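# Hook a basket of steel bushes into the tank

## Task

Using the hook, lower the basket into the tank so it ends up standing upright on the tank floor, with all steel bushes still inside it and motionless; it must stay that way without the robot supporting it.

## Robot and tools

Robot: a single arm whose tool is a rigid steel J-shaped hook. The hook has no motor and no sensor, so no call contains a number for it and no result reports on it. A load stays on only through the hook's shape, gravity and friction.

Frames: results are given in the scene frame. Its origin sits on the table surface directly beneath the arm base, +z is up, and +y lies to the left when facing along +x. The base itself may be slightly tilted relative to the table. Commands, however, are expressed in the tool point's own axes.

Tool point and hook shape: the tool point is the centre of the hook's round bowl, halfway through the plate's 12 mm thickness (thickness runs along the tool x axis; the section is 30 mm wide). The shank goes along tool +z, curves through a half circle toward tool -y, and the tip returns 40 mm along tool -z. The bowl bottom is 22 mm from the tool point toward +z; the tip end is 40 mm toward -z. The opening between shank and tip faces tool -z (so it faces up when tool +z points down) and is 51 mm across at the tip. The bowl accepts a bar up to 40 mm thick lying along tool x. The load comes off if the opening is turned to face down or if the tip is slid out from beneath the bar. A flat block extends roughly 9 cm from the last joint's axis toward tool -y and rotates with the hook; keep it clear of things.

Tool execute_actions, argument actions: a list holding zero or one item. An empty list sends nothing and just reports the state. An item with rows is a motion: rows is a list of 1 to 15 rows, and steps (1 to 15, default 15) sets how many control steps of 1/30 s it lasts. Each row is used for one step; if rows run out, the final row repeats. An item with only steps (up to 300) is a wait: no new command, returning once that many steps have elapsed since the previous result, with your thinking time counted in. Optional pictures (true/false) controls whether camera images come back; by default they do.

Each row is six numbers, each between -1 and 1, ordered dx, dy, dz, rx, ry, rz. They are an offset, not a pose: the target of the tool point relative to the tool point pose reported in the latest result showing it (before any such result, or for later calls in the same reply, relative to where the arm is when the action begins), expressed in the tool point's own axes. Every row in a call is counted from that same reference, not from the row before. Scale: 1.0 equals 0.6 m for dx, dy, dz and 180 degrees for the rotation; rx, ry, rz form one rotation vector. All-zero rows are not a pause: they pull the arm back to the reference pose.

Motion limits: each step the commanded pose is clipped to at most 70 mm and 16 degrees from the measured pose, then joints are driven toward it by damped inverse kinematics, preferring position over orientation when both cannot be met. The elbow cannot fully straighten. Motion lags commands by about 0.15 s. After an action ends the arm continues only toward the last clipped pose, so a distant target may need several calls; read the reported pose and send the remainder. A rejected call moves nothing.

Tool zoom_image: camera is "cam_wrist", region is [x0, y0, x1, y1] in pixels of its latest full image (896x504, origin top-left), no larger than 504 by 504. It returns a finer view of that area. Approximate intrinsics: fx = fy = 525.416, cx = 445.255, cy = 249.499, with radial distortion, vertical field of view about 51.2 degrees.

Tool finished_scene, argument scene: the number of the current scene. Replying with no tool call ends everything. The goal must hold at that moment and afterwards.

Result lines: the state line lists end_effector_position (m), end_effector_quat_wxyz, and linear (m/s) and angular (rad/s) velocities in the scene frame; the printed position can be off, more so at long reach. "Hand target" shows the pose the controller is currently heading for. "pose unreachable" means the clearance check (which treats any mounting block or post under the base as arm) altered or stopped the command. HELD flags each step where some or all of your row was not applied. MOTOR HOT appears from 70 °C; at 85 °C an OVER-TEMPERATURE FAULT brakes the arm until it cools, possibly for minutes. Heat builds while carrying a load, even while you think.

Load effects: the arm does not know the load's mass, so a heavy basket makes the tool point sag below its target and tilt. Compare the reported pose with what you commanded and correct.

Faults: if contact torque on a joint reaches its limit (shoulder pan 306, shoulder lift 306, elbow 139, wrist 1/2/3 each 52 N m, carried weight included), or any outside force on the arm, tool or load reaches 150 N, the arm halts for 10 s, drops the rest of the call and yields to the contact. Joint ranges in rad: shoulder pan, shoulder lift and wrists 1-3 -6.283 to 6.283; elbow -3.142 to 3.142.

Cautions: the simulation keeps running while you think. Loose objects may occasionally be nudged by an outside push. Never let anything go off the table. Avoid dropping the basket or spilling bushes, slamming, striking hard or pushing forcefully; move smoothly with modest effort, and release the basket so it rests upright on the tank floor on its own.

Each tool is called after "Request:" as name(argument=value, ...) on one line, values as JSON.

## Session

Request:
execute_actions(actions=[])

Scene clock: 0.00 s of 6000.00 s.
end_effector_position=(+0.5316, +0.2613, +0.1355) end_effector_quat_wxyz=(+0.286, +0.806, -0.492, +0.163) end_effector_velocity=(-0.000, +0.001, +0.001) end_effector_angular_velocity=(+0.001, -0.001, -0.000)
Joint positions: [ 3.613 -0.6    1.931 -1.577 -2.613 -2.258]
Joint velocities: [ 0.001 -0.    -0.    -0.     0.001  0.   ]
Motor temperatures (°C, as the motors report them): [30 30 27 35 33 34]
Hand target: +0.532, +0.261, +0.135; +0.286, +0.806, -0.492, +0.163

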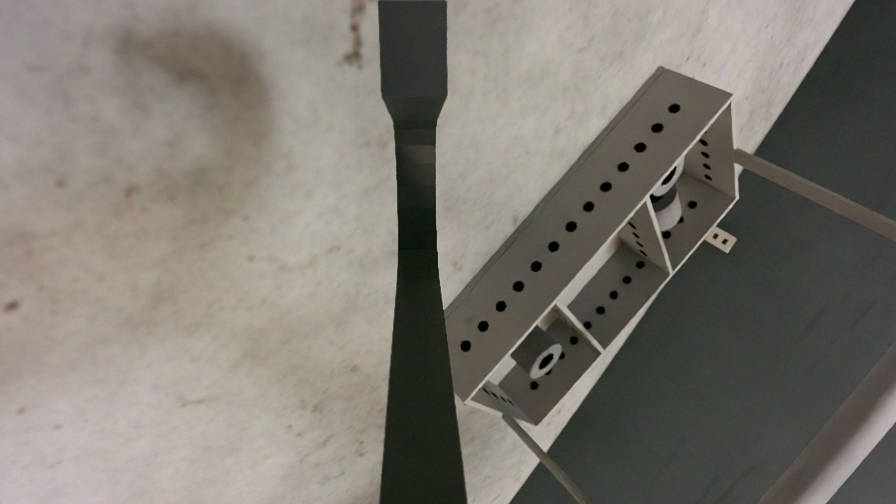

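Request:
execute_actions(actions=[{"rows":[[0.2,0.11,-0.42,0,0,0]]}])

Scene clock: 7.53 s of 6000.00 s.
end_effector_position=(+0.5330, +0.2936, +0.3242) end_effector_quat_wxyz=(+0.281, +0.808, -0.492, +0.163) end_effector_velocity=(-0.000, +0.067, +0.395) end_effector_angular_velocity=(+0.002, -0.001, +0.001)
Joint positions: [ 3.791 -0.704  1.732 -1.238 -2.444 -2.206]
Joint velocities: [ 0.324 -0.108 -0.525  0.711  0.315  0.102]
Motor temperatures (°C, as the motors report them): [30 30 27 35 33 34]
Hand target: +0.531, +0.301, +0.378; +0.281, +0.808, -0.492, +0.163
Off the commanded pose: 0.095 m, 1 deg; position clipped at the last step of the last action.
Steps of this call (steps 1 to 90: nothing new was sent; then 4.03 s passed at rest; steps 91 to 105: all 15 steps of this action). Readings (end_effector_position):
91: (+0.5315, +0.2617, +0.1375)
92: (+0.5307, +0.2638, +0.1500)
94: (+0.5323, +0.2688, +0.1779)
98: (+0.5327, +0.2779, +0.2309)
105: the state above

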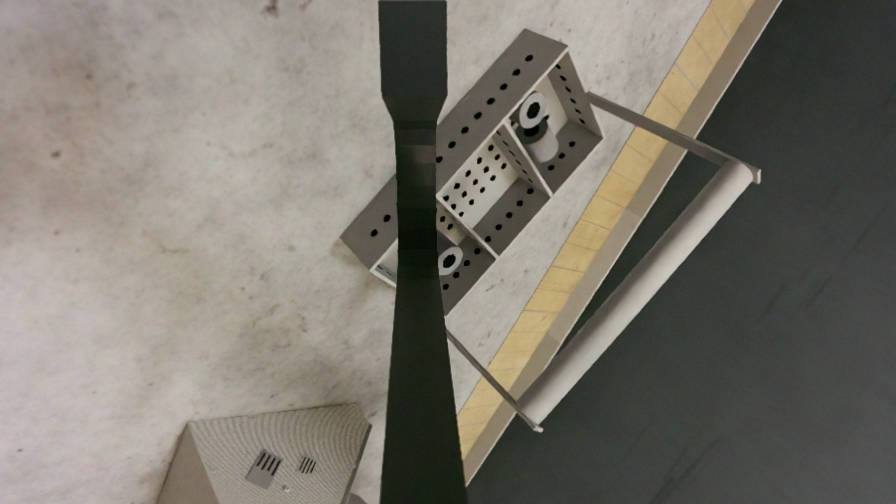

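Request:
execute_actions(actions=[{"rows":[[0.2,0.11,-0.29,0.1035,-0.187,0]]}])

Request:
execute_actions(actions=[{"steps":20}])

Scene clock: 13.83 s of 6000.00 s.
end_effector_position=(+0.5333, +0.2934, +0.5349) end_effector_quat_wxyz=(+0.030, +0.852, -0.522, +0.021) end_effector_velocity=(-0.003, -0.009, +0.092) end_effector_angular_velocity=(+0.621, -0.006, +0.038)
Joint positions: [ 3.86  -1.052  1.747 -1.617 -2.165 -2.661]
Joint velocities: [-0.058 -0.294  0.17  -0.524  0.318 -0.437]
Motor temperatures (°C, as the motors report them): [30 30 27 35 33 34]
Hand target: +0.533, +0.292, +0.547; -0.003, +0.855, -0.519, +0.002
Off the commanded pose: 0.011 m, 5 deg.
Steps of this call (steps 1 to 90: nothing new was sent; then 2.80 s passed at rest; steps 91 to 105: all 15 steps of this action). Readings (end_effector_position):
91: (+0.5311, +0.3013, +0.3791)
92: (+0.5308, +0.3012, +0.3856)
94: (+0.5326, +0.3001, +0.4149)
98: (+0.5336, +0.2972, +0.4708)
105: the state above

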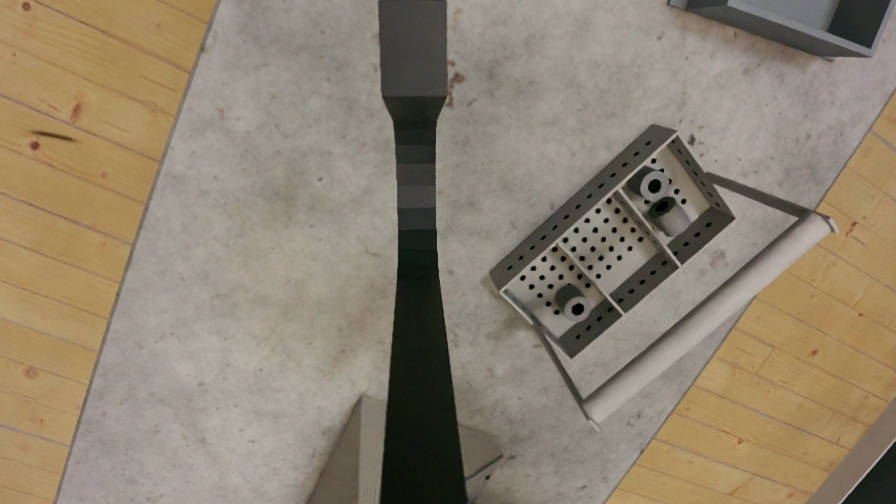

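Scene clock: 14.50 s of 6000.00 s.
end_effector_position=(+0.5330, +0.2924, +0.5466) end_effector_quat_wxyz=(-0.003, +0.854, -0.519, +0.002) end_effector_velocity=(-0.000, -0.001, +0.001) end_effector_angular_velocity=(+0.004, -0.001, -0.000)
Joint positions: [ 3.852 -1.088  1.768 -1.682 -2.126 -2.715]
Joint velocities: [-0.    -0.003  0.001 -0.002  0.002 -0.002]
Motor temperatures (°C, as the motors report them): [30 30 27 35 33 34]
Hand target: +0.533, +0.292, +0.547; -0.003, +0.855, -0.519, +0.002
Off the commanded pose: 0.001 m, 0 deg.
Steps of this call (steps 1 to 20: nothing new was sent). Readings (end_effector_position):
1: (+0.5332, +0.2931, +0.5376)
2: (+0.5331, +0.2930, +0.5397)
4: (+0.5330, +0.2928, +0.5426)
8: (+0.5330, +0.2926, +0.5453)
20: the state above

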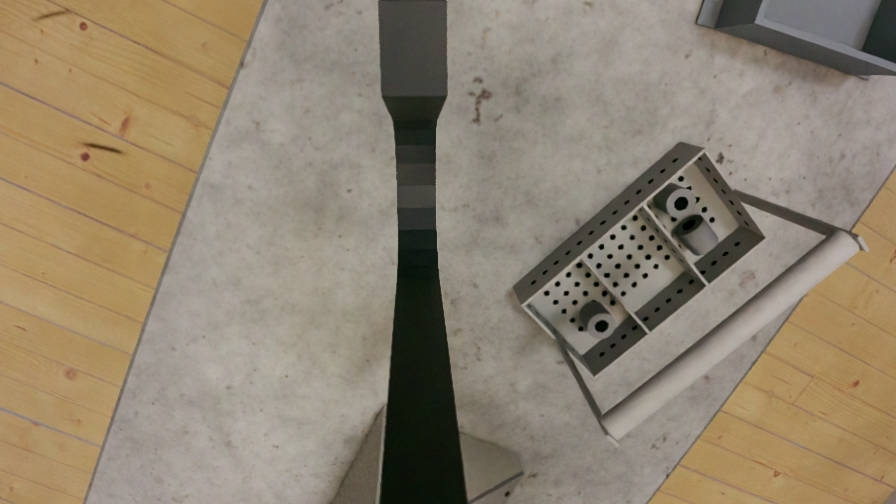

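Request:
execute_actions(actions=[{"rows":[[0.27,0.17,0,0,0,-0.21]]}], pictures=false)

Request:
execute_actions(actions=[{"steps":25}])

Scene clock: 20.97 s of 6000.00 s.
end_effector_position=(+0.5193, +0.1291, +0.5455) end_effector_quat_wxyz=(+0.009, +0.968, -0.252, +0.003) end_effector_velocity=(-0.027, -0.212, -0.004) end_effector_angular_velocity=(+0.080, +0.002, +0.579)
Joint positions: [ 3.728 -1.339  1.887 -1.598 -2.201 -3.415]
Joint velocities: [-0.192 -0.365  0.167 -0.001 -0.045 -0.831]
Motor temperatures (°C, as the motors report them): [30 30 27 35 33 34]
Hand target: +0.517, +0.104, +0.545; +0.002, +0.976, -0.218, +0.003
Off the commanded pose: 0.028 m, 5 deg.
Steps of this call (steps 1 to 90: nothing new was sent; then 2.97 s passed at rest; steps 91 to 105: all 15 steps of this action). Readings (end_effector_position):
91: (+0.5330, +0.2916, +0.5467)
92: (+0.5322, +0.2859, +0.5462)
94: (+0.5307, +0.2631, +0.5462)
98: (+0.5264, +0.2113, +0.5456)
105: the state above

Scene clock: 21.80 s of 6000.00 s.
end_effector_position=(+0.5165, +0.1037, +0.5454) end_effector_quat_wxyz=(+0.002, +0.976, -0.218, +0.003) end_effector_velocity=(+0.000, +0.000, -0.001) end_effector_angular_velocity=(-0.002, -0.001, -0.001)
Joint positions: [ 3.704 -1.384  1.908 -1.603 -2.206 -3.518]
Joint velocities: [-0.     0.001  0.    -0.    -0.002  0.002]
Motor temperatures (°C, as the motors report them): [30 30 27 35 33 34]
Hand target: +0.517, +0.104, +0.545; +0.002, +0.976, -0.218, +0.003
Off the commanded pose: 0.002 m, 1 deg.
Steps of this call (steps 1 to 25: nothing new was sent). Readings (end_effector_position):
1: (+0.5186, +0.1228, +0.5454)
2: (+0.5182, +0.1181, +0.5455)
4: (+0.5175, +0.1119, +0.5455)
8: (+0.5168, +0.1064, +0.5454)
25: the state above

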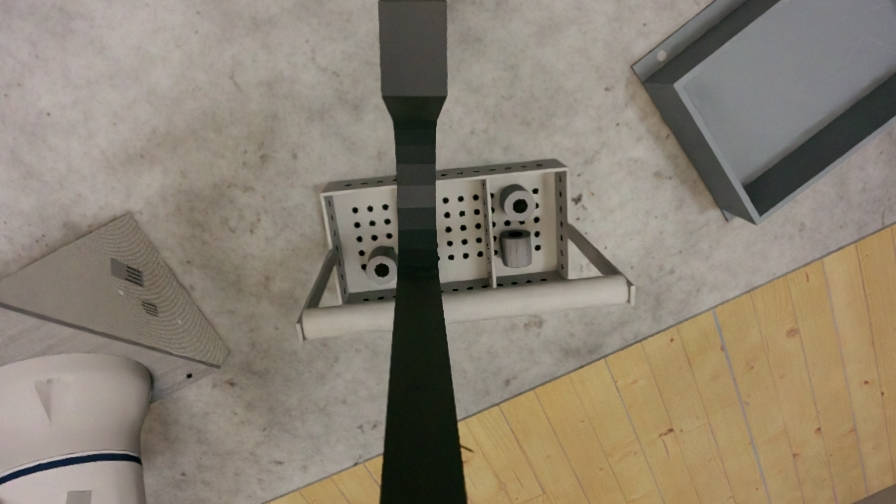

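Request:
execute_actions(actions=[{"rows":[[0.3,0,0,0,0,0]]}], pictures=false)

Request:
execute_actions(actions=[{"steps":25}])

Scene clock: 25.07 s of 6000.00 s.
end_effector_position=(+0.6653, +0.0316, +0.5463) end_effector_quat_wxyz=(+0.003, +0.976, -0.219, +0.004) end_effector_velocity=(+0.111, -0.038, +0.002) end_effector_angular_velocity=(+0.007, +0.004, +0.010)
Joint positions: [ 3.549 -1.308  1.731 -1.613 -2.273 -3.695]
Joint velocities: [-0.091  0.091 -0.163 -0.    -0.026 -0.121]
Motor temperatures (°C, as the motors report them): [30 30 27 35 33 34]
Hand target: +0.679, +0.027, +0.546; +0.002, +0.976, -0.218, +0.003
Off the commanded pose: 0.015 m, 0 deg.
Steps of this call (steps 1 to 83: nothing new was sent; steps 84 to 98: all 15 steps of this action). Readings (end_effector_position):
84: (+0.5183, +0.1026, +0.5452)
85: (+0.5304, +0.0963, +0.5450)
87: (+0.5556, +0.0833, +0.5458)
91: (+0.6036, +0.0590, +0.5460)
98: the state above

Scene clock: 25.90 s of 6000.00 s.
end_effector_position=(+0.6788, +0.0267, +0.5465) end_effector_quat_wxyz=(+0.002, +0.976, -0.218, +0.003) end_effector_velocity=(-0.001, +0.000, +0.001) end_effector_angular_velocity=(+0.001, -0.000, +0.002)
Joint positions: [ 3.538 -1.297  1.712 -1.613 -2.276 -3.71 ]
Joint velocities: [ 0.001 -0.001 -0.     0.     0.001 -0.001]
Motor temperatures (°C, as the motors report them): [30 30 27 35 33 34]
Hand target: +0.679, +0.027, +0.546; +0.002, +0.976, -0.218, +0.003
Off the commanded pose: 0.001 m, 0 deg.
Steps of this call (steps 1 to 25: nothing new was sent). Readings (end_effector_position):
1: (+0.6686, +0.0305, +0.5463)
2: (+0.6711, +0.0296, +0.5464)
4: (+0.6744, +0.0284, +0.5464)
8: (+0.6774, +0.0273, +0.5465)
25: the state above

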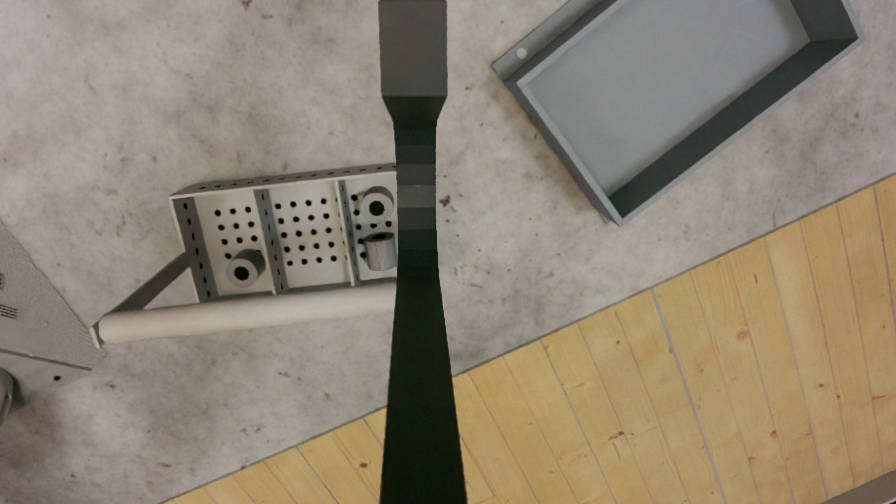

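Request:
execute_actions(actions=[{"rows":[[-0.09,0.205,0.12,0,0,0]],"steps":11}], pictures=false)

Request:
execute_actions(actions=[{"rows":[[-0.11,0.25,0.15,0,0,-0.03]]}], pictures=false)

Request:
execute_actions(actions=[{"steps":20}])

Scene clock: 33.80 s of 6000.00 s.
end_effector_position=(+0.5972, -0.0432, +0.4867) end_effector_quat_wxyz=(+0.005, +0.976, -0.219, +0.001) end_effector_velocity=(-0.147, -0.138, -0.096) end_effector_angular_velocity=(+0.017, -0.027, -0.003)
Joint positions: [ 3.465 -1.485  1.941 -1.705 -2.302 -3.794]
Joint velocities: [-0.157 -0.381  0.402 -0.197 -0.047 -0.225]
Motor temperatures (°C, as the motors report them): [30 30 27 35 33 34]
Hand target: +0.579, -0.059, +0.475; +0.004, +0.976, -0.219, +0.002
Off the commanded pose: 0.030 m, 0 deg.
Steps of this call (steps 1 to 90: nothing new was sent; then 4.53 s passed at rest; steps 91 to 101: all 11 steps of this action). Readings (end_effector_position):
91: (+0.6779, +0.0257, +0.5458)
92: (+0.6708, +0.0197, +0.5401)
94: (+0.6527, +0.0047, +0.5266)
98: (+0.6185, -0.0245, +0.5015)
101: the state above

Scene clock: 34.30 s of 6000.00 s.
end_effector_position=(+0.4856, -0.1386, +0.4053) end_effector_quat_wxyz=(+0.008, +0.985, -0.175, -0.002) end_effector_velocity=(-0.096, -0.095, -0.059) end_effector_angular_velocity=(+0.023, -0.030, +0.025)
Joint positions: [ 3.311 -1.761  2.213 -1.832 -2.344 -4.081]
Joint velocities: [-0.18  -0.296  0.226 -0.152 -0.021 -0.306]
Motor temperatures (°C, as the motors report them): [30 30 27 35 33 34]
Hand target: +0.474, -0.150, +0.398; +0.006, +0.985, -0.173, +0.000
Off the commanded pose: 0.019 m, 0 deg.
Steps of this call (steps 1 to 15: all 15 steps of this action). Readings (end_effector_position):
1: (+0.5921, -0.0479, +0.4831)
2: (+0.5835, -0.0550, +0.4765)
4: (+0.5661, -0.0690, +0.4633)
8: (+0.5322, -0.0972, +0.4379)
15: the state above

Scene clock: 34.97 s of 6000.00 s.
end_effector_position=(+0.4739, -0.1498, +0.3980) end_effector_quat_wxyz=(+0.006, +0.985, -0.173, +0.000) end_effector_velocity=(+0.000, +0.000, -0.001) end_effector_angular_velocity=(+0.001, +0.002, +0.001)
Joint positions: [ 3.289 -1.797  2.241 -1.851 -2.346 -4.119]
Joint velocities: [-0.002  0.001  0.001 -0.001  0.001 -0.002]
Motor temperatures (°C, as the motors report them): [30 30 27 35 33 34]
Hand target: +0.474, -0.150, +0.398; +0.006, +0.985, -0.173, +0.000
Off the commanded pose: 0.002 m, 0 deg.
Steps of this call (steps 1 to 20: nothing new was sent). Readings (end_effector_position):
1: (+0.4828, -0.1414, +0.4036)
2: (+0.4806, -0.1435, +0.4022)
4: (+0.4777, -0.1462, +0.4004)
8: (+0.4751, -0.1486, +0.3988)
20: the state above

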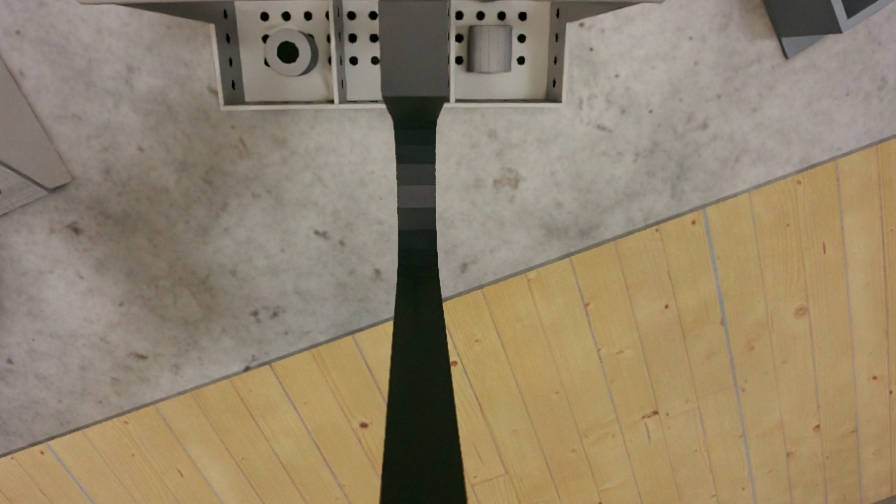

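Request:
execute_actions(actions=[{"rows":[[0,0,0.345,0,0,0]]}], pictures=false)

Request:
execute_actions(actions=[{"steps":15}], pictures=false)

Request:
execute_actions(actions=[{"rows":[[0,-0.01,0,0,0,0],[0,-0.02,0,0,0,0],[0,-0.03,0,0,0,0],[0,-0.04,0,0,0,0],[0,-0.05,0,0,0,0],[0,-0.06,0,0,0,0],[0,-0.07,0,0,0,0],[0,-0.08,0,0,0,0]]}])

Scene clock: 40.23 s of 6000.00 s.
end_effector_position=(+0.4648, -0.1528, +0.2268) end_effector_quat_wxyz=(+0.015, +0.984, -0.176, -0.016) end_effector_velocity=(+0.024, -0.005, -0.248) end_effector_angular_velocity=(+0.033, -0.047, +0.008)
Joint positions: [ 3.034 -1.697  2.479 -2.396 -2.371 -4.438]
Joint velocities: [-0.411  0.338  0.282 -1.107  0.054 -0.644]
Motor temperatures (°C, as the motors report them): [30 30 27 35 33 34]
Hand target: +0.467, -0.154, +0.197; +0.013, +0.984, -0.175, -0.011
Off the commanded pose: 0.037 m, 2 deg.
Steps of this call (steps 1 to 90: nothing new was sent; then 1.77 s passed at rest; steps 91 to 105: all 15 steps of this action). Readings (end_effector_position):
91: (+0.4738, -0.1499, +0.3965)
92: (+0.4738, -0.1504, +0.3870)
94: (+0.4704, -0.1498, +0.3593)
98: (+0.4667, -0.1509, +0.3091)
105: the state above

Scene clock: 40.73 s of 6000.00 s.
end_effector_position=(+0.4670, -0.1540, +0.1974) end_effector_quat_wxyz=(+0.013, +0.984, -0.175, -0.011) end_effector_velocity=(-0.000, -0.000, -0.004) end_effector_angular_velocity=(+0.001, -0.001, +0.002)
Joint positions: [ 2.985 -1.655  2.514 -2.536 -2.363 -4.52 ]
Joint velocities: [-0.007  0.004  0.004 -0.017  0.002 -0.012]
Motor temperatures (°C, as the motors report them): [30 30 27 35 33 34]
Hand target: +0.467, -0.154, +0.197; +0.013, +0.984, -0.175, -0.011
Off the commanded pose: 0.009 m, 2 deg.
Steps of this call (steps 1 to 15: nothing new was sent). Readings (end_effector_position):
1: (+0.4658, -0.1530, +0.2194)
2: (+0.4663, -0.1531, +0.2138)
4: (+0.4668, -0.1535, +0.2066)
8: (+0.4670, -0.1538, +0.2001)
15: the state above

Scene clock: 41.23 s of 6000.00 s.
end_effector_position=(+0.4823, -0.1121, +0.1962) end_effector_quat_wxyz=(+0.013, +0.984, -0.175, -0.011) end_effector_velocity=(+0.010, +0.025, -0.002) end_effector_angular_velocity=(+0.001, +0.005, -0.001)
Joint positions: [ 3.052 -1.567  2.494 -2.536 -2.367 -4.425]
Joint velocities: [ 0.038  0.057 -0.018  0.007 -0.001  0.059]
Motor temperatures (°C, as the motors report them): [30 30 27 35 33 34]
Hand target: +0.484, -0.109, +0.196; +0.013, +0.984, -0.175, -0.011
Off the commanded pose: 0.003 m, 0 deg.
Steps of this call (steps 1 to 15: all 15 steps of this action). Readings (end_effector_position):
1: (+0.4671, -0.1538, +0.1972)
2: (+0.4673, -0.1522, +0.1970)
4: (+0.4694, -0.1465, +0.1970)
8: (+0.4755, -0.1293, +0.1968)
15: the state above

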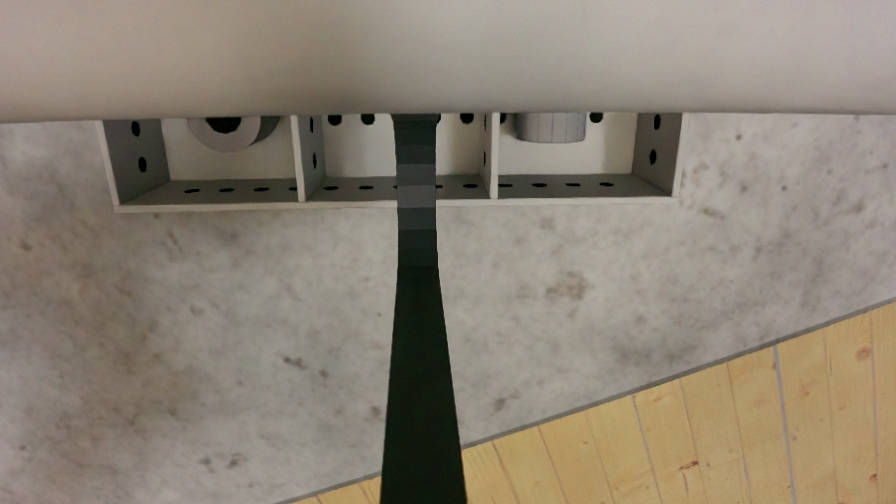

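Request:
execute_actions(actions=[{"rows":[[0,-0.02,0,0,0,0],[0,-0.035,0,0,0,0],[0,-0.05,0,0,0,0],[0.005,-0.06,0,0.005,0,0],[0.01,-0.075,0,0.009,0.0055,0]]}])

Request:
execute_actions(actions=[{"rows":[[0,0,-0.015,0,0,0],[0,0,-0.03,0,0,0],[0,0,-0.045,0,0,0]]}])

Scene clock: 45.80 s of 6000.00 s.
end_effector_position=(+0.5025, -0.0734, +0.1950) end_effector_quat_wxyz=(+0.001, +0.984, -0.175, -0.001) end_effector_velocity=(+0.008, +0.012, -0.002) end_effector_angular_velocity=(+0.009, -0.011, -0.000)
Joint positions: [ 3.099 -1.486  2.475 -2.584 -2.348 -4.381]
Joint velocities: [ 0.01   0.028 -0.005 -0.029  0.009  0.003]
Motor temperatures (°C, as the motors report them): [30 30 27 35 33 34]
Hand target: +0.503, -0.072, +0.195; +0.000, +0.984, -0.175, +0.000
Off the commanded pose: 0.002 m, 0 deg.
Steps of this call (steps 1 to 90: nothing new was sent; then 1.07 s passed at rest; steps 91 to 105: all 15 steps of this action). Readings (end_effector_position):
91: (+0.4837, -0.1088, +0.1960)
92: (+0.4845, -0.1067, +0.1960)
94: (+0.4872, -0.0984, +0.1958)
98: (+0.4969, -0.0817, +0.1955)
105: the state above

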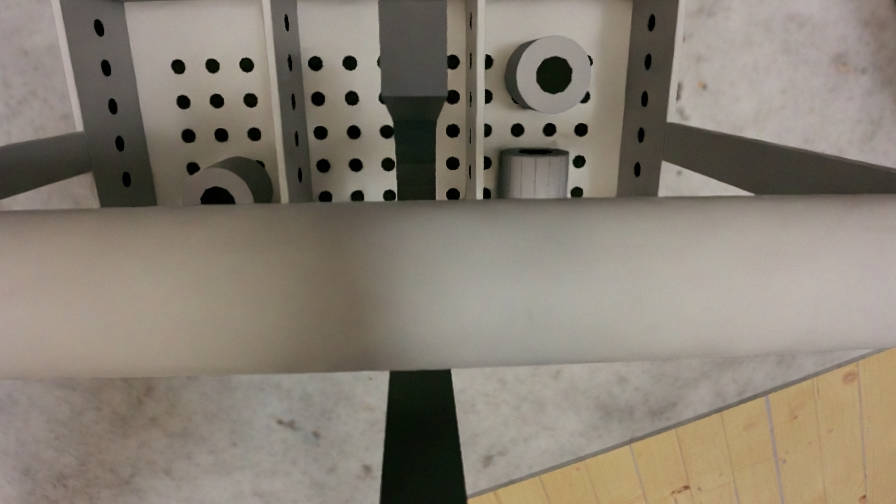

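Scene clock: 46.30 s of 6000.00 s.
end_effector_position=(+0.5026, -0.0734, +0.2212) end_effector_quat_wxyz=(+0.001, +0.985, -0.175, -0.001) end_effector_velocity=(+0.000, +0.001, +0.007) end_effector_angular_velocity=(+0.001, +0.001, +0.001)
Joint positions: [ 3.137 -1.525  2.449 -2.483 -2.348 -4.329]
Joint velocities: [ 0.011 -0.008 -0.009  0.03   0.001  0.016]
Motor temperatures (°C, as the motors report them): [30 30 27 35 33 34]
Hand target: +0.503, -0.073, +0.222; +0.001, +0.984, -0.175, -0.001
Off the commanded pose: 0.001 m, 0 deg.
Steps of this call (steps 1 to 15: all 15 steps of this action). Readings (end_effector_position):
1: (+0.5028, -0.0731, +0.1953)
2: (+0.5026, -0.0730, +0.1975)
4: (+0.5027, -0.0732, +0.2062)
8: (+0.5027, -0.0733, +0.2167)
15: the state above

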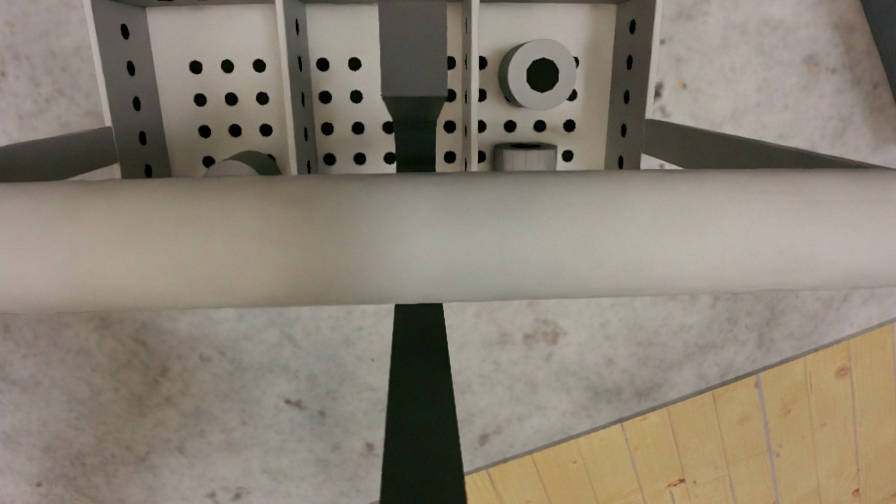

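Request:
execute_actions(actions=[{"rows":[[0,0,-0.02,0,0,0],[0,0,-0.04,0,0,0],[0,0,-0.055,0,0,0],[0,0,-0.06,0,0,0],[0,0,-0.065,0,0,0],[0,0,-0.07,0,0,0],[0,0,-0.074,0,0,0],[0,0,-0.078,0,0,0],[0,0,-0.082,0,0,0],[0,0,-0.086,0,0,0],[0,0,-0.09,0,0,0],[0,0,-0.095,0,0,0],[0,0,-0.1,0,0,0],[0,0,-0.105,0,0,0],[0,0,-0.11,0,0,0]]}], pictures=false)

Request:
execute_actions(actions=[{"steps":25}])

Scene clock: 53.53 s of 6000.00 s.
end_effector_position=(+0.5027, -0.0734, +0.2749) end_effector_quat_wxyz=(+0.000, +0.985, -0.175, +0.000) end_effector_velocity=(+0.001, +0.000, +0.088) end_effector_angular_velocity=(+0.000, +0.003, -0.000)
Joint positions: [ 3.212 -1.588  2.387 -2.287 -2.344 -4.226]
Joint velocities: [ 0.121 -0.082 -0.113  0.317  0.011  0.172]
Motor temperatures (°C, as the motors report them): [30 30 27 35 33 34]
Hand target: +0.503, -0.073, +0.287; +0.000, +0.985, -0.175, +0.000
Off the commanded pose: 0.012 m, 0 deg.
Steps of this call (steps 1 to 90: nothing new was sent; then 3.73 s passed at rest; steps 91 to 105: all 15 steps of this action). Readings (end_effector_position):
91: (+0.5026, -0.0734, +0.2224)
92: (+0.5024, -0.0733, +0.2251)
94: (+0.5028, -0.0735, +0.2358)
98: (+0.5028, -0.0735, +0.2535)
105: the state above

Scene clock: 54.37 s of 6000.00 s.
end_effector_position=(+0.5026, -0.0735, +0.2868) end_effector_quat_wxyz=(+0.000, +0.985, -0.175, +0.000) end_effector_velocity=(+0.000, -0.000, -0.000) end_effector_angular_velocity=(+0.000, +0.001, -0.002)
Joint positions: [ 3.228 -1.599  2.372 -2.245 -2.343 -4.203]
Joint velocities: [-0.001  0.    -0.    -0.     0.     0.001]
Motor temperatures (°C, as the motors report them): [30 30 27 35 33 34]
Hand target: +0.503, -0.073, +0.287; +0.000, +0.985, -0.175, +0.000
Off the commanded pose: 0.000 m, 0 deg.
Steps of this call (steps 1 to 25: nothing new was sent). Readings (end_effector_position):
1: (+0.5028, -0.0734, +0.2778)
2: (+0.5029, -0.0734, +0.2801)
4: (+0.5027, -0.0734, +0.2829)
8: (+0.5027, -0.0734, +0.2855)
25: the state above

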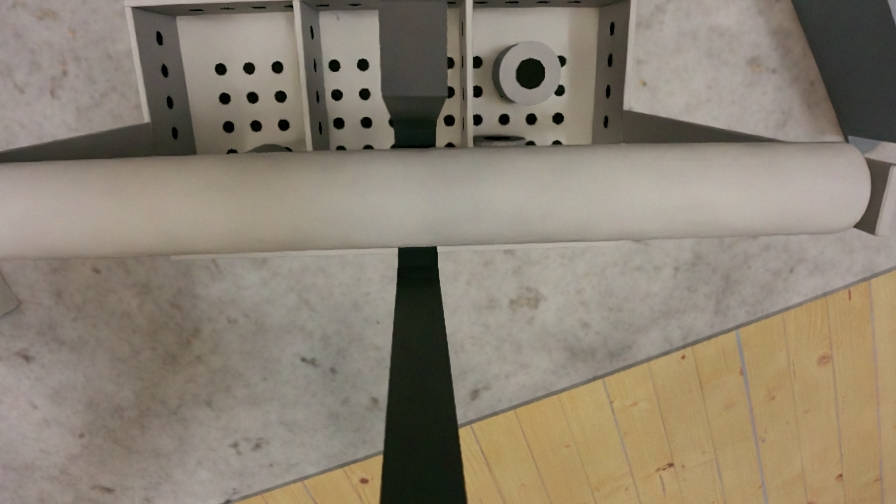

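Request:
execute_actions(actions=[{"rows":[[0,0,-0.006,0,0,0],[0,0,-0.014,0,0,0],[0,0,-0.025,0,0,0],[0,0,-0.038,0,0,0],[0,0,-0.051,0,0,0],[0,0,-0.064,0,0,0],[0,0,-0.077,0,0,0],[0,0,-0.09,0,0,0],[0,0,-0.103,0,0,0],[0,0,-0.116,0,0,0],[0,0,-0.129,0,0,0],[0,0,-0.142,0,0,0],[0,0,-0.155,0,0,0],[0,0,-0.166,0,0,0],[0,0,-0.175,0,0,0]]}], pictures=false)

Request:
execute_actions(actions=[{"steps":12}], pictures=false)

Request:
execute_actions(actions=[{"rows":[[0,0,0,0,0,-0.003],[0,0,0,0,0,-0.007],[0,0,0,0,0,-0.012],[0,0,0,0,0,-0.018],[0,0,0,0,0,-0.025],[0,0,0,0,0,-0.032],[0,0,0,0,0,-0.039],[0,0,0,0,0,-0.046],[0,0,0,0,0,-0.053],[0,0,0,0,0,-0.06],[0,0,0,0,0,-0.067],[0,0,0,0,0,-0.074],[0,0,0,0,0,-0.081],[0,0,0,0,0,-0.088],[0,0,0,0,0,-0.095]]}], pictures=false)

Request:
execute_actions(actions=[{"rows":[[0,0,0,0,0,-0.037],[0,0,0,0,0,-0.044],[0,0,0,0,0,-0.051],[0,0,0,0,0,-0.058],[0,0,0,0,0,-0.065],[0,0,0,0,0,-0.072],[0,0,0,0,0,-0.079],[0,0,0,0,0,-0.086],[0,0,0,0,0,-0.093],[0,0,0,0,0,-0.1],[0,0,0,0,0,-0.106],[0,0,0,0,0,-0.112],[0,0,0,0,0,-0.117],[0,0,0,0,0,-0.121],[0,0,0,0,0,-0.124]]}], pictures=false)

Request:
execute_actions(actions=[{"steps":25}])

Scene clock: 64.93 s of 6000.00 s.
end_effector_position=(+0.5030, -0.0738, +0.3633) end_effector_quat_wxyz=(-0.002, +0.985, -0.174, +0.003) end_effector_velocity=(-0.000, -0.000, +0.209) end_effector_angular_velocity=(+0.006, -0.006, +0.002)
Joint positions: [ 3.329 -1.649  2.269 -2.007 -2.327 -4.074]
Joint velocities: [ 0.266 -0.083 -0.309  0.628  0.053  0.351]
Motor temperatures (°C, as the motors report them): [30 30 27 35 33 34]
Hand target: +0.502, -0.074, +0.390; -0.002, +0.985, -0.174, +0.003
Off the commanded pose: 0.028 m, 0 deg.
Steps of this call (steps 1 to 302: nothing new was sent; steps 303 to 317: all 15 steps of this action). Readings (end_effector_position):
303: (+0.5026, -0.0735, +0.2869)
304: (+0.5024, -0.0734, +0.2876)
306: (+0.5026, -0.0734, +0.2928)
310: (+0.5028, -0.0736, +0.3139)
317: the state above

Scene clock: 65.33 s of 6000.00 s.
end_effector_position=(+0.5021, -0.0742, +0.3895) end_effector_quat_wxyz=(-0.002, +0.985, -0.174, +0.003) end_effector_velocity=(-0.000, -0.001, +0.008) end_effector_angular_velocity=(-0.002, -0.002, +0.000)
Joint positions: [ 3.362 -1.658  2.23  -1.928 -2.321 -4.029]
Joint velocities: [ 0.011 -0.004 -0.012  0.024 -0.001  0.013]
Motor temperatures (°C, as the motors report them): [30 30 27 35 33 34]
Hand target: +0.502, -0.074, +0.390; -0.002, +0.985, -0.174, +0.003
Off the commanded pose: 0.002 m, 0 deg.
Steps of this call (steps 1 to 12: nothing new was sent). Readings (end_effector_position):
1: (+0.5030, -0.0738, +0.3699)
2: (+0.5030, -0.0740, +0.3751)
4: (+0.5025, -0.0740, +0.3815)
8: (+0.5022, -0.0741, +0.3875)
12: the state above

Scene clock: 65.83 s of 6000.00 s.
end_effector_position=(+0.5020, -0.0742, +0.3895) end_effector_quat_wxyz=(+0.000, +0.998, -0.070, +0.002) end_effector_velocity=(-0.001, +0.001, -0.001) end_effector_angular_velocity=(-0.010, +0.010, +0.629)
Joint positions: [ 3.357 -1.647  2.218 -1.927 -2.324 -4.243]
Joint velocities: [-0.013  0.036 -0.033 -0.    -0.006 -0.636]
Motor temperatures (°C, as the motors report them): [30 30 27 35 33 34]
Hand target: +0.502, -0.074, +0.390; +0.001, +1.000, -0.028, +0.002
Off the commanded pose: 0.000 m, 5 deg.
Steps of this call (steps 1 to 15: all 15 steps of this action). Readings (end_effector_position):
1: (+0.5021, -0.0742, +0.3897)
2: (+0.5021, -0.0742, +0.3897)
4: (+0.5019, -0.0740, +0.3898)
8: (+0.5021, -0.0741, +0.3897)
15: the state above

Scene clock: 66.33 s of 6000.00 s.
end_effector_position=(+0.5020, -0.0743, +0.3896) end_effector_quat_wxyz=(+0.002, +0.996, +0.091, +0.001) end_effector_velocity=(+0.001, -0.001, -0.001) end_effector_angular_velocity=(+0.005, -0.003, +0.493)
Joint positions: [ 3.354 -1.626  2.2   -1.928 -2.327 -4.568]
Joint velocities: [-0.008  0.029 -0.021 -0.024  0.002 -0.51 ]
Motor temperatures (°C, as the motors report them): [30 30 27 35 33 34]
Hand target: +0.502, -0.074, +0.390; +0.002, +0.992, +0.123, +0.001
Off the commanded pose: 0.000 m, 4 deg.
Steps of this call (steps 1 to 15: all 15 steps of this action). Readings (end_effector_position):
1: (+0.5020, -0.0742, +0.3895)
2: (+0.5021, -0.0743, +0.3896)
4: (+0.5021, -0.0743, +0.3896)
8: (+0.5020, -0.0743, +0.3895)
15: the state above

Scene clock: 67.17 s of 6000.00 s.
end_effector_position=(+0.5020, -0.0743, +0.3896) end_effector_quat_wxyz=(+0.002, +0.992, +0.123, +0.001) end_effector_velocity=(+0.000, -0.002, -0.000) end_effector_angular_velocity=(-0.001, +0.000, -0.005)
Joint positions: [ 3.353 -1.623  2.197 -1.931 -2.326 -4.633]
Joint velocities: [-0.003 -0.002  0.    -0.    -0.001  0.001]
Motor temperatures (°C, as the motors report them): [30 30 27 35 33 34]
Hand target: +0.502, -0.074, +0.390; +0.002, +0.992, +0.123, +0.001
Off the commanded pose: 0.000 m, 0 deg.
Steps of this call (steps 1 to 25: nothing new was sent). Readings (end_effector_position):
1: (+0.5021, -0.0744, +0.3896)
2: (+0.5021, -0.0744, +0.3895)
4: (+0.5021, -0.0744, +0.3895)
8: (+0.5020, -0.0743, +0.3895)
25: the state above

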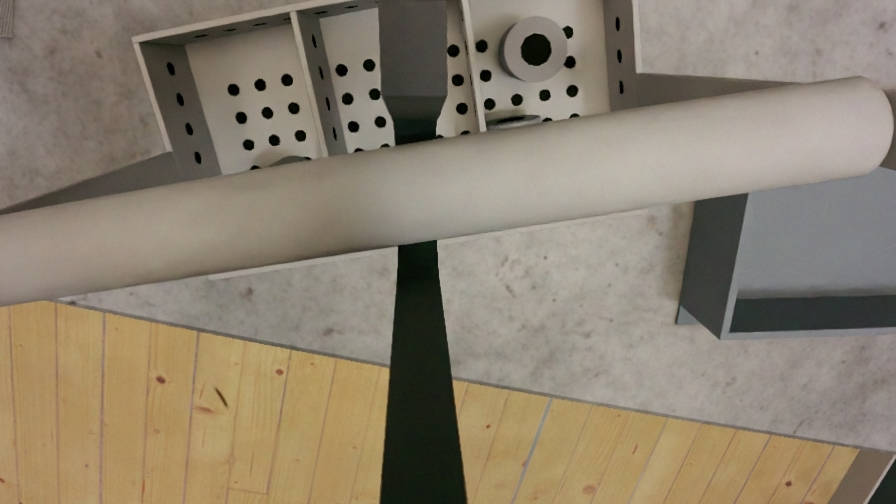

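Request:
execute_actions(actions=[{"rows":[[0,0,0,0,0,0],[0.001,0,0,0,0,0],[0.003,0.001,0,0,0,0],[0.005,0.001,0,0,0,0],[0.008,0.002,0,0,0,0],[0.011,0.002,0,0,0,0],[0.015,0.003,0,0,0,0],[0.019,0.004,0,0,0,0],[0.024,0.005,0,0,0,0],[0.03,0.006,0,0,0,0],[0.036,0.007,0,0,0,0],[0.043,0.009,0,0,0,0],[0.051,0.01,0,0,0,0],[0.059,0.012,0,0,0,0],[0.068,0.014,0,0,0,0]]}], pictures=false)

Request:
execute_actions(actions=[{"rows":[[0.039,0.008,0,0,0,0],[0.049,0.01,0,0,0,0],[0.06,0.012,0,0,0,0],[0.071,0.014,0,0,0,0],[0.083,0.017,0,0,0,0],[0.095,0.019,0,0,0,0],[0.108,0.022,0,0,0,0],[0.121,0.024,0,0,0,0],[0.135,0.027,0,0,0,0],[0.15,0.03,0,0,0,0],[0.165,0.033,0,0,0,0],[0.181,0.036,0,0,0,0],[0.198,0.04,0,0,0,0],[0.215,0.043,0,0,0,0],[0.233,0.047,0,0,0,0]]}], pictures=false)

Request:
execute_actions(actions=[{"rows":[[0.083,0.017,0,0,0,0],[0.101,0.02,0,0,0,0],[0.119,0.024,0,0,0,0],[0.137,0.027,0,0,0,0],[0.155,0.031,0,0,0,0],[0.173,0.035,0,0,0,0],[0.191,0.038,0,0,0,0],[0.209,0.042,0,0,0,0],[0.227,0.045,0,0,0,0],[0.245,0.049,0,0,0,0],[0.263,0.053,0,0,0,0],[0.281,0.056,0,0,0,0],[0.299,0.06,0,0,0,0],[0.317,0.063,0,0,0,0],[0.335,0.067,0,0,0,0]]}], pictures=false)

Request:
execute_actions(actions=[{"rows":[[0.088,0.018,0,0,0,0],[0.105,0.021,0,0,0,0],[0.121,0.024,0,0,0,0],[0.137,0.027,0,0,0,0],[0.152,0.03,0,0,0,0],[0.167,0.033,0,0,0,0],[0.181,0.036,0,0,0,0],[0.195,0.039,0,0,0,0],[0.208,0.042,0,0,0,0],[0.22,0.044,0,0,0,0],[0.232,0.046,0,0,0,0],[0.243,0.049,0,0,0,0],[0.253,0.051,0,0,0,0],[0.263,0.053,0,0,0,0],[0.272,0.054,0,0,0,0]]}], pictures=false)

Request:
execute_actions(actions=[{"rows":[[0.049,0.01,0,0,0,0],[0.057,0.011,0,0,0,0],[0.064,0.013,0,0,0,0],[0.071,0.014,0,0,0,0],[0.077,0.015,0,0,0,0],[0.083,0.017,0,0,0,0],[0.088,0.018,0,0,0,0],[0.093,0.019,0,0,0,0],[0.097,0.019,0,0,0,0],[0.1,0.02,0,0,0,0],[0.103,0.021,0,0,0,0],[0.105,0.021,0,0,0,0],[0.106,0.021,0,0,0,0],[0.107,0.021,0,0,0,0]]}], pictures=false)

Request:
execute_actions(actions=[{"steps":30}])

Scene clock: 84.17 s of 6000.00 s.
end_effector_position=(+0.5264, -0.0733, +0.3897) end_effector_quat_wxyz=(+0.002, +0.992, +0.123, +0.001) end_effector_velocity=(+0.119, +0.005, +0.000) end_effector_angular_velocity=(+0.002, +0.000, -0.001)
Joint positions: [ 3.345 -1.585  2.163 -1.943 -2.328 -4.644]
Joint velocities: [-0.041  0.185 -0.169 -0.054 -0.006 -0.055]
Motor temperatures (°C, as the motors report them): [30 30 27 35 33 34]
Hand target: +0.543, -0.073, +0.390; +0.002, +0.992, +0.123, +0.001
Off the commanded pose: 0.017 m, 0 deg.
Steps of this call (steps 1 to 495: nothing new was sent; steps 496 to 510: all 15 steps of this action). Readings (end_effector_position):
496: (+0.5020, -0.0743, +0.3896)
497: (+0.5020, -0.0743, +0.3896)
499: (+0.5023, -0.0742, +0.3894)
503: (+0.5068, -0.0740, +0.3896)
510: the state above

Scene clock: 84.67 s of 6000.00 s.
end_effector_position=(+0.6275, -0.0692, +0.3903) end_effector_quat_wxyz=(+0.002, +0.992, +0.123, +0.002) end_effector_velocity=(+0.276, +0.013, +0.000) end_effector_angular_velocity=(-0.001, -0.003, +0.003)
Joint positions: [ 3.316 -1.433  2.01  -1.969 -2.334 -4.684]
Joint velocities: [-0.067  0.403 -0.445 -0.024 -0.013 -0.096]
Motor temperatures (°C, as the motors report them): [30 30 27 35 33 34]
Hand target: +0.665, -0.068, +0.390; +0.002, +0.992, +0.123, +0.002
Off the commanded pose: 0.041 m, 0 deg.
Steps of this call (steps 1 to 15: all 15 steps of this action). Readings (end_effector_position):
1: (+0.5306, -0.0732, +0.3897)
2: (+0.5354, -0.0730, +0.3898)
4: (+0.5460, -0.0727, +0.3898)
8: (+0.5709, -0.0717, +0.3900)
15: the state above

Scene clock: 85.17 s of 6000.00 s.
end_effector_position=(+0.7839, -0.0628, +0.3909) end_effector_quat_wxyz=(+0.002, +0.992, +0.122, +0.004) end_effector_velocity=(+0.321, +0.018, +0.001) end_effector_angular_velocity=(+0.003, -0.006, +0.001)
Joint positions: [ 3.284 -1.213  1.734 -1.948 -2.339 -4.729]
Joint velocities: [-0.05   0.451 -0.618  0.11  -0.005 -0.076]
Motor temperatures (°C, as the motors report them): [30 30 27 35 33 34]
Hand target: +0.826, -0.060, +0.390; +0.002, +0.992, +0.122, +0.004
Off the commanded pose: 0.048 m, 0 deg.
Steps of this call (steps 1 to 15: all 15 steps of this action). Readings (end_effector_position):
1: (+0.6370, -0.0689, +0.3903)
2: (+0.6466, -0.0687, +0.3904)
4: (+0.6665, -0.0680, +0.3906)
8: (+0.7083, -0.0663, +0.3908)
15: the state above

Scene clock: 85.67 s of 6000.00 s.
end_effector_position=(+0.9204, -0.0569, +0.3918) end_effector_quat_wxyz=(+0.002, +0.993, +0.122, +0.005) end_effector_velocity=(+0.209, +0.009, +0.000) end_effector_angular_velocity=(-0.001, +0.004, -0.000)
Joint positions: [ 3.265 -1.02   1.448 -1.879 -2.342 -4.759]
Joint velocities: [-0.026  0.307 -0.486  0.159 -0.003 -0.032]
Motor temperatures (°C, as the motors report them): [30 30 27 35 33 34]
Hand target: +0.947, -0.055, +0.392; +0.002, +0.993, +0.122, +0.005
Off the commanded pose: 0.030 m, 0 deg.
Steps of this call (steps 1 to 15: all 15 steps of this action). Readings (end_effector_position):
1: (+0.7947, -0.0623, +0.3910)
2: (+0.8045, -0.0620, +0.3910)
4: (+0.8243, -0.0613, +0.3912)
8: (+0.8627, -0.0595, +0.3915)
15: the state above

Scene clock: 86.17 s of 6000.00 s.
end_effector_position=(+0.9805, -0.0541, +0.3924) end_effector_quat_wxyz=(+0.002, +0.993, +0.122, +0.006) end_effector_velocity=(+0.043, +0.005, +0.000) end_effector_angular_velocity=(+0.000, +0.005, +0.001)
Joint positions: [ 3.259 -0.93   1.302 -1.83  -2.342 -4.768]
Joint velocities: [-0.003  0.071 -0.115  0.049  0.001  0.   ]
Motor temperatures (°C, as the motors report them): [30 30 27 35 33 34]
Hand target: +0.986, -0.054, +0.392; +0.002, +0.993, +0.122, +0.006
Off the commanded pose: 0.005 m, 0 deg.
Steps of this call (steps 1 to 15: all 15 steps of this action). Readings (end_effector_position):
1: (+0.9271, -0.0565, +0.3919)
2: (+0.9326, -0.0563, +0.3918)
4: (+0.9430, -0.0559, +0.3920)
8: (+0.9610, -0.0552, +0.3922)
15: the state above

Scene clock: 87.17 s of 6000.00 s.
end_effector_position=(+0.9856, -0.0536, +0.3925) end_effector_quat_wxyz=(+0.002, +0.993, +0.122, +0.006) end_effector_velocity=(+0.001, -0.002, -0.002) end_effector_angular_velocity=(-0.003, +0.001, +0.001)
Joint positions: [ 3.259 -0.922  1.288 -1.824 -2.342 -4.768]
Joint velocities: [-0.002  0.001 -0.    -0.    -0.003 -0.002]
Motor temperatures (°C, as the motors report them): [30 30 27 35 33 34]
Hand target: +0.986, -0.054, +0.392; +0.002, +0.993, +0.122, +0.006
Off the commanded pose: 0.000 m, 0 deg.
Steps of this call (steps 1 to 30: nothing new was sent). Readings (end_effector_position):
1: (+0.9817, -0.0539, +0.3924)
2: (+0.9827, -0.0539, +0.3924)
4: (+0.9840, -0.0538, +0.3925)
8: (+0.9851, -0.0537, +0.3925)
30: the state above

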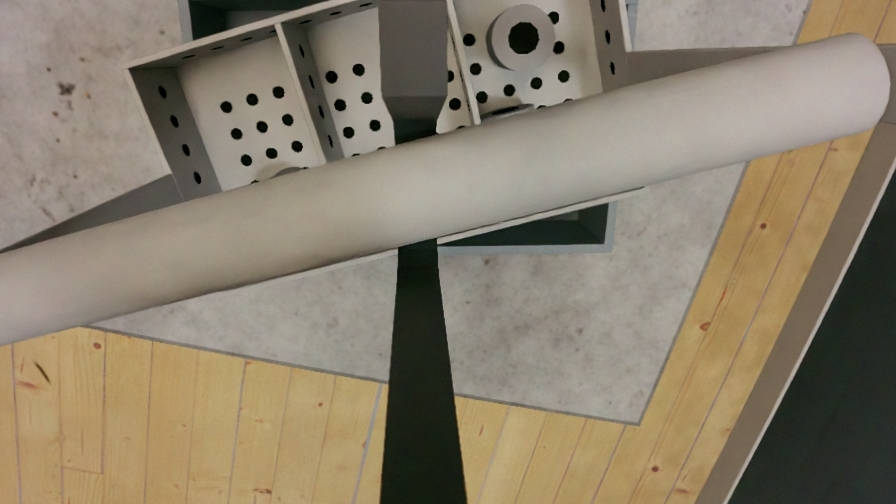

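Request:
execute_actions(actions=[{"steps":100}])

Request:
execute_actions(actions=[{"steps":15}])

Scene clock: 90.50 s of 6000.00 s.
end_effector_position=(+0.9856, -0.0536, +0.3925) end_effector_quat_wxyz=(+0.002, +0.993, +0.122, +0.006) end_effector_velocity=(+0.000, +0.000, -0.001) end_effector_angular_velocity=(-0.001, +0.001, -0.000)
Joint positions: [ 3.259 -0.922  1.288 -1.824 -2.342 -4.768]
Joint velocities: [-0.     0.001  0.    -0.    -0.001  0.001]
Motor temperatures (°C, as the motors report them): [30 30 27 35 33 34]
Hand target: +0.986, -0.054, +0.392; +0.002, +0.993, +0.122, +0.006
Off the commanded pose: 0.000 m, 0 deg.
Steps of this call (steps 1 to 100: nothing new was sent). Readings (end_effector_position):
1: (+0.9856, -0.0536, +0.3925)
2: (+0.9856, -0.0536, +0.3925)
4: (+0.9856, -0.0536, +0.3925)
8: (+0.9856, -0.0536, +0.3925)
100: the state above

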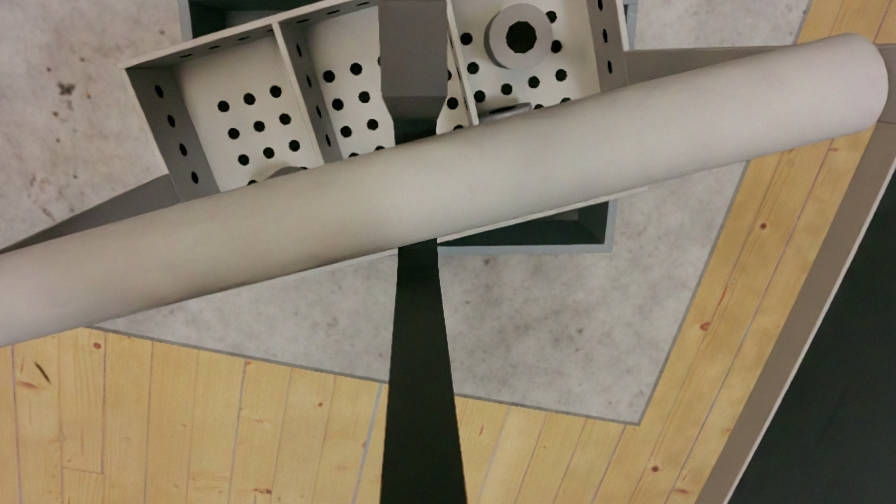

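Scene clock: 91.00 s of 6000.00 s.
end_effector_position=(+0.9856, -0.0536, +0.3925) end_effector_quat_wxyz=(+0.002, +0.993, +0.122, +0.006) end_effector_velocity=(+0.000, +0.001, -0.001) end_effector_angular_velocity=(+0.001, +0.001, +0.001)
Joint positions: [ 3.259 -0.922  1.288 -1.824 -2.342 -4.768]
Joint velocities: [-0.     0.001  0.    -0.     0.001 -0.001]
Motor temperatures (°C, as the motors report them): [30 30 27 35 33 34]
Hand target: +0.986, -0.054, +0.392; +0.002, +0.993, +0.122, +0.006
Off the commanded pose: 0.000 m, 0 deg.
Steps of this call (steps 1 to 15: nothing new was sent). Readings (end_effector_position):
1: (+0.9856, -0.0536, +0.3925)
2: (+0.9856, -0.0536, +0.3925)
4: (+0.9856, -0.0536, +0.3925)
8: (+0.9856, -0.0536, +0.3925)
15: the state above

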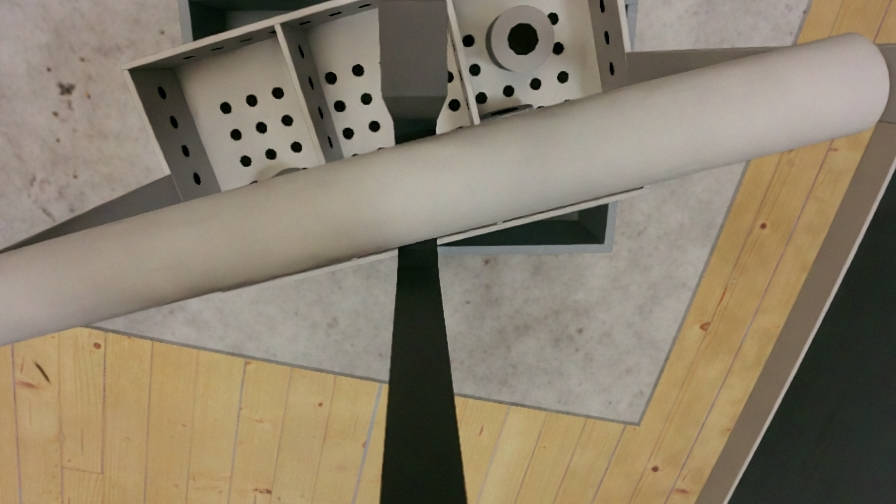

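Request:
execute_actions(actions=[{"rows":[[0.001,0,0,0,0,0.0003],[0.002,0,0,0,0,0.0007],[0.003,0,0,0,0,0.0013],[0.004,0,0,0,0,0.002],[0.005,0,0,0,0,0.003],[0.006,0,0,0,0,0.004],[0.007,0,0,0,0,0.0052],[0.008,0,0,0,0,0.0066],[0.009,0,0,0,0,0.008],[0.01,0,0,0,0,0.01],[0.011,0,0,0,0,0.012],[0.012,0,0,0,0,0.014],[0.013,0,0,0,0,0.016],[0.014,0,0,0,0,0.018],[0.015,0,0,0,0,0.02]]}], pictures=false)

Request:
execute_actions(actions=[{"rows":[[0.005,0,0,0,0,0.01],[0.005,0,0,0,0,0.0125],[0.005,0,0,0,0,0.015],[0.005,0,0,0,0,0.0175],[0.005,0,0,0,0,0.02],[0.005,0,0,0,0,0.0225],[0.005,0,0,0,0,0.025],[0.005,0,0,0,0,0.0275],[0.005,0,0,0,0,0.03],[0.005,0,0,0,0,0.0325],[0.005,0,0,0,0,0.035],[0.005,0,0,0,0,0.0375],[0.005,0,0,0,0,0.04],[0.005,0,0,0,0,0.0425],[0.005,0,0,0,0,0.045]]}], pictures=false)

Request:
execute_actions(actions=[{"rows":[[0,0,0.003,0,0,0.012],[0,0,0.006,0,0,0.014],[0,0,0.009,0,0,0.016],[0,0,0.012,0,0,0.018],[0,0,0.015,0,0,0.02],[0,0,0.018,0,0,0.022],[0,0,0.021,0,0,0.0235],[0,0,0.024,0,0,0.025],[0,0,0.027,0,0,0.026],[0,0,0.03,0,0,0.027],[0,0,0.033,0,0,0.028],[0,0,0.036,0,0,0.029],[0,0,0.039,0,0,0.0295],[0,0,0.042,0,0,0.03]]}], pictures=false)

Request:
execute_actions(actions=[{"steps":45}])

Scene clock: 99.73 s of 6000.00 s.
end_effector_position=(+0.9921, -0.0521, +0.3925) end_effector_quat_wxyz=(+0.001, +0.995, +0.102, +0.006) end_effector_velocity=(+0.017, +0.004, -0.001) end_effector_angular_velocity=(+0.001, +0.001, -0.167)
Joint positions: [ 3.259 -0.913  1.275 -1.82  -2.342 -4.728]
Joint velocities: [-0.001  0.019 -0.028  0.01  -0.001  0.167]
Motor temperatures (°C, as the motors report them): [30 30 27 35 33 34]
Hand target: +0.994, -0.051, +0.393; +0.001, +0.996, +0.091, +0.006
Off the commanded pose: 0.002 m, 1 deg.
Steps of this call (steps 1 to 247: nothing new was sent; steps 248 to 262: all 15 steps of this action). Readings (end_effector_position):
248: (+0.9856, -0.0536, +0.3925)
249: (+0.9858, -0.0536, +0.3925)
251: (+0.9865, -0.0535, +0.3925)
255: (+0.9883, -0.0530, +0.3925)
262: the state above

Scene clock: 100.23 s of 6000.00 s.
end_effector_position=(+0.9950, -0.0515, +0.3925) end_effector_quat_wxyz=(+0.001, +0.999, +0.047, +0.006) end_effector_velocity=(+0.000, -0.001, +0.001) end_effector_angular_velocity=(+0.003, -0.002, -0.230)
Joint positions: [ 3.259 -0.915  1.279 -1.822 -2.342 -4.619]
Joint velocities: [ 0.001 -0.015  0.021 -0.008 -0.     0.229]
Motor temperatures (°C, as the motors report them): [30 30 27 35 33 34]
Hand target: +0.995, -0.051, +0.393; +0.001, +0.999, +0.032, +0.006
Off the commanded pose: 0.000 m, 2 deg.
Steps of this call (steps 1 to 15: all 15 steps of this action). Readings (end_effector_position):
1: (+0.9927, -0.0519, +0.3925)
2: (+0.9933, -0.0518, +0.3926)
4: (+0.9940, -0.0516, +0.3926)
8: (+0.9948, -0.0516, +0.3927)
15: the state above

Scene clock: 100.73 s of 6000.00 s.
end_effector_position=(+0.9952, -0.0516, +0.3728) end_effector_quat_wxyz=(+0.001, +1.000, +0.005, +0.006) end_effector_velocity=(-0.001, +0.002, -0.050) end_effector_angular_velocity=(-0.001, +0.006, -0.072)
Joint positions: [ 3.246 -0.917  1.311 -1.865 -2.344 -4.552]
Joint velocities: [-0.032  0.008  0.061 -0.092 -0.004  0.033]
Motor temperatures (°C, as the motors report them): [30 30 27 35 33 34]
Hand target: +0.995, -0.052, +0.367; +0.001, +1.000, +0.000, +0.006
Off the commanded pose: 0.005 m, 1 deg.
Steps of this call (steps 1 to 15: all 15 steps of this action). Readings (end_effector_position):
1: (+0.9950, -0.0515, +0.3925)
2: (+0.9950, -0.0513, +0.3923)
4: (+0.9950, -0.0512, +0.3905)
8: (+0.9950, -0.0513, +0.3846)
15: the state above

Scene clock: 102.23 s of 6000.00 s.
end_effector_position=(+0.9952, -0.0515, +0.3674) end_effector_quat_wxyz=(+0.001, +1.000, +0.000, +0.006) end_effector_velocity=(-0.000, +0.002, -0.001) end_effector_angular_velocity=(-0.000, +0.001, -0.001)
Joint positions: [ 3.242 -0.916  1.318 -1.876 -2.344 -4.548]
Joint velocities: [0.001 0.001 0.    0.    0.    0.002]
Motor temperatures (°C, as the motors report them): [30 30 27 35 33 34]
Hand target: +0.995, -0.052, +0.367; +0.001, +1.000, +0.000, +0.006
Off the commanded pose: 0.000 m, 0 deg.
Steps of this call (steps 1 to 45: nothing new was sent). Readings (end_effector_position):
1: (+0.9952, -0.0516, +0.3714)
2: (+0.9952, -0.0515, +0.3704)
4: (+0.9952, -0.0516, +0.3692)
8: (+0.9952, -0.0515, +0.3680)
45: the state above

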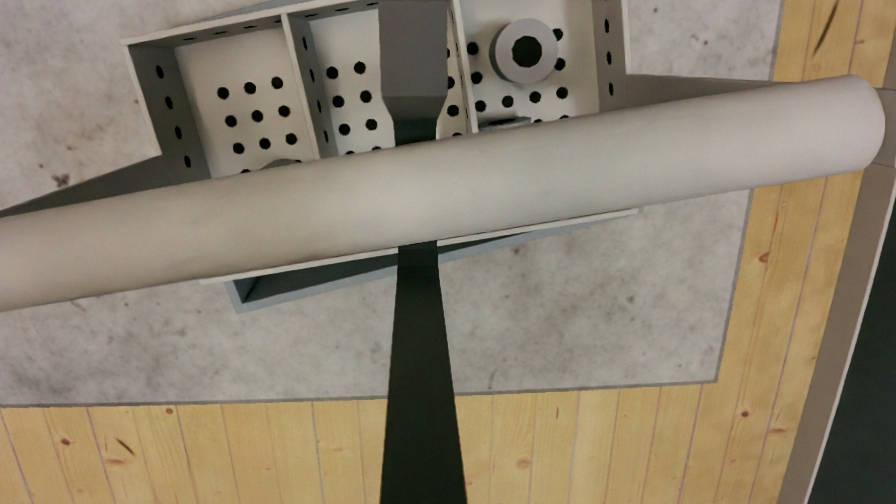

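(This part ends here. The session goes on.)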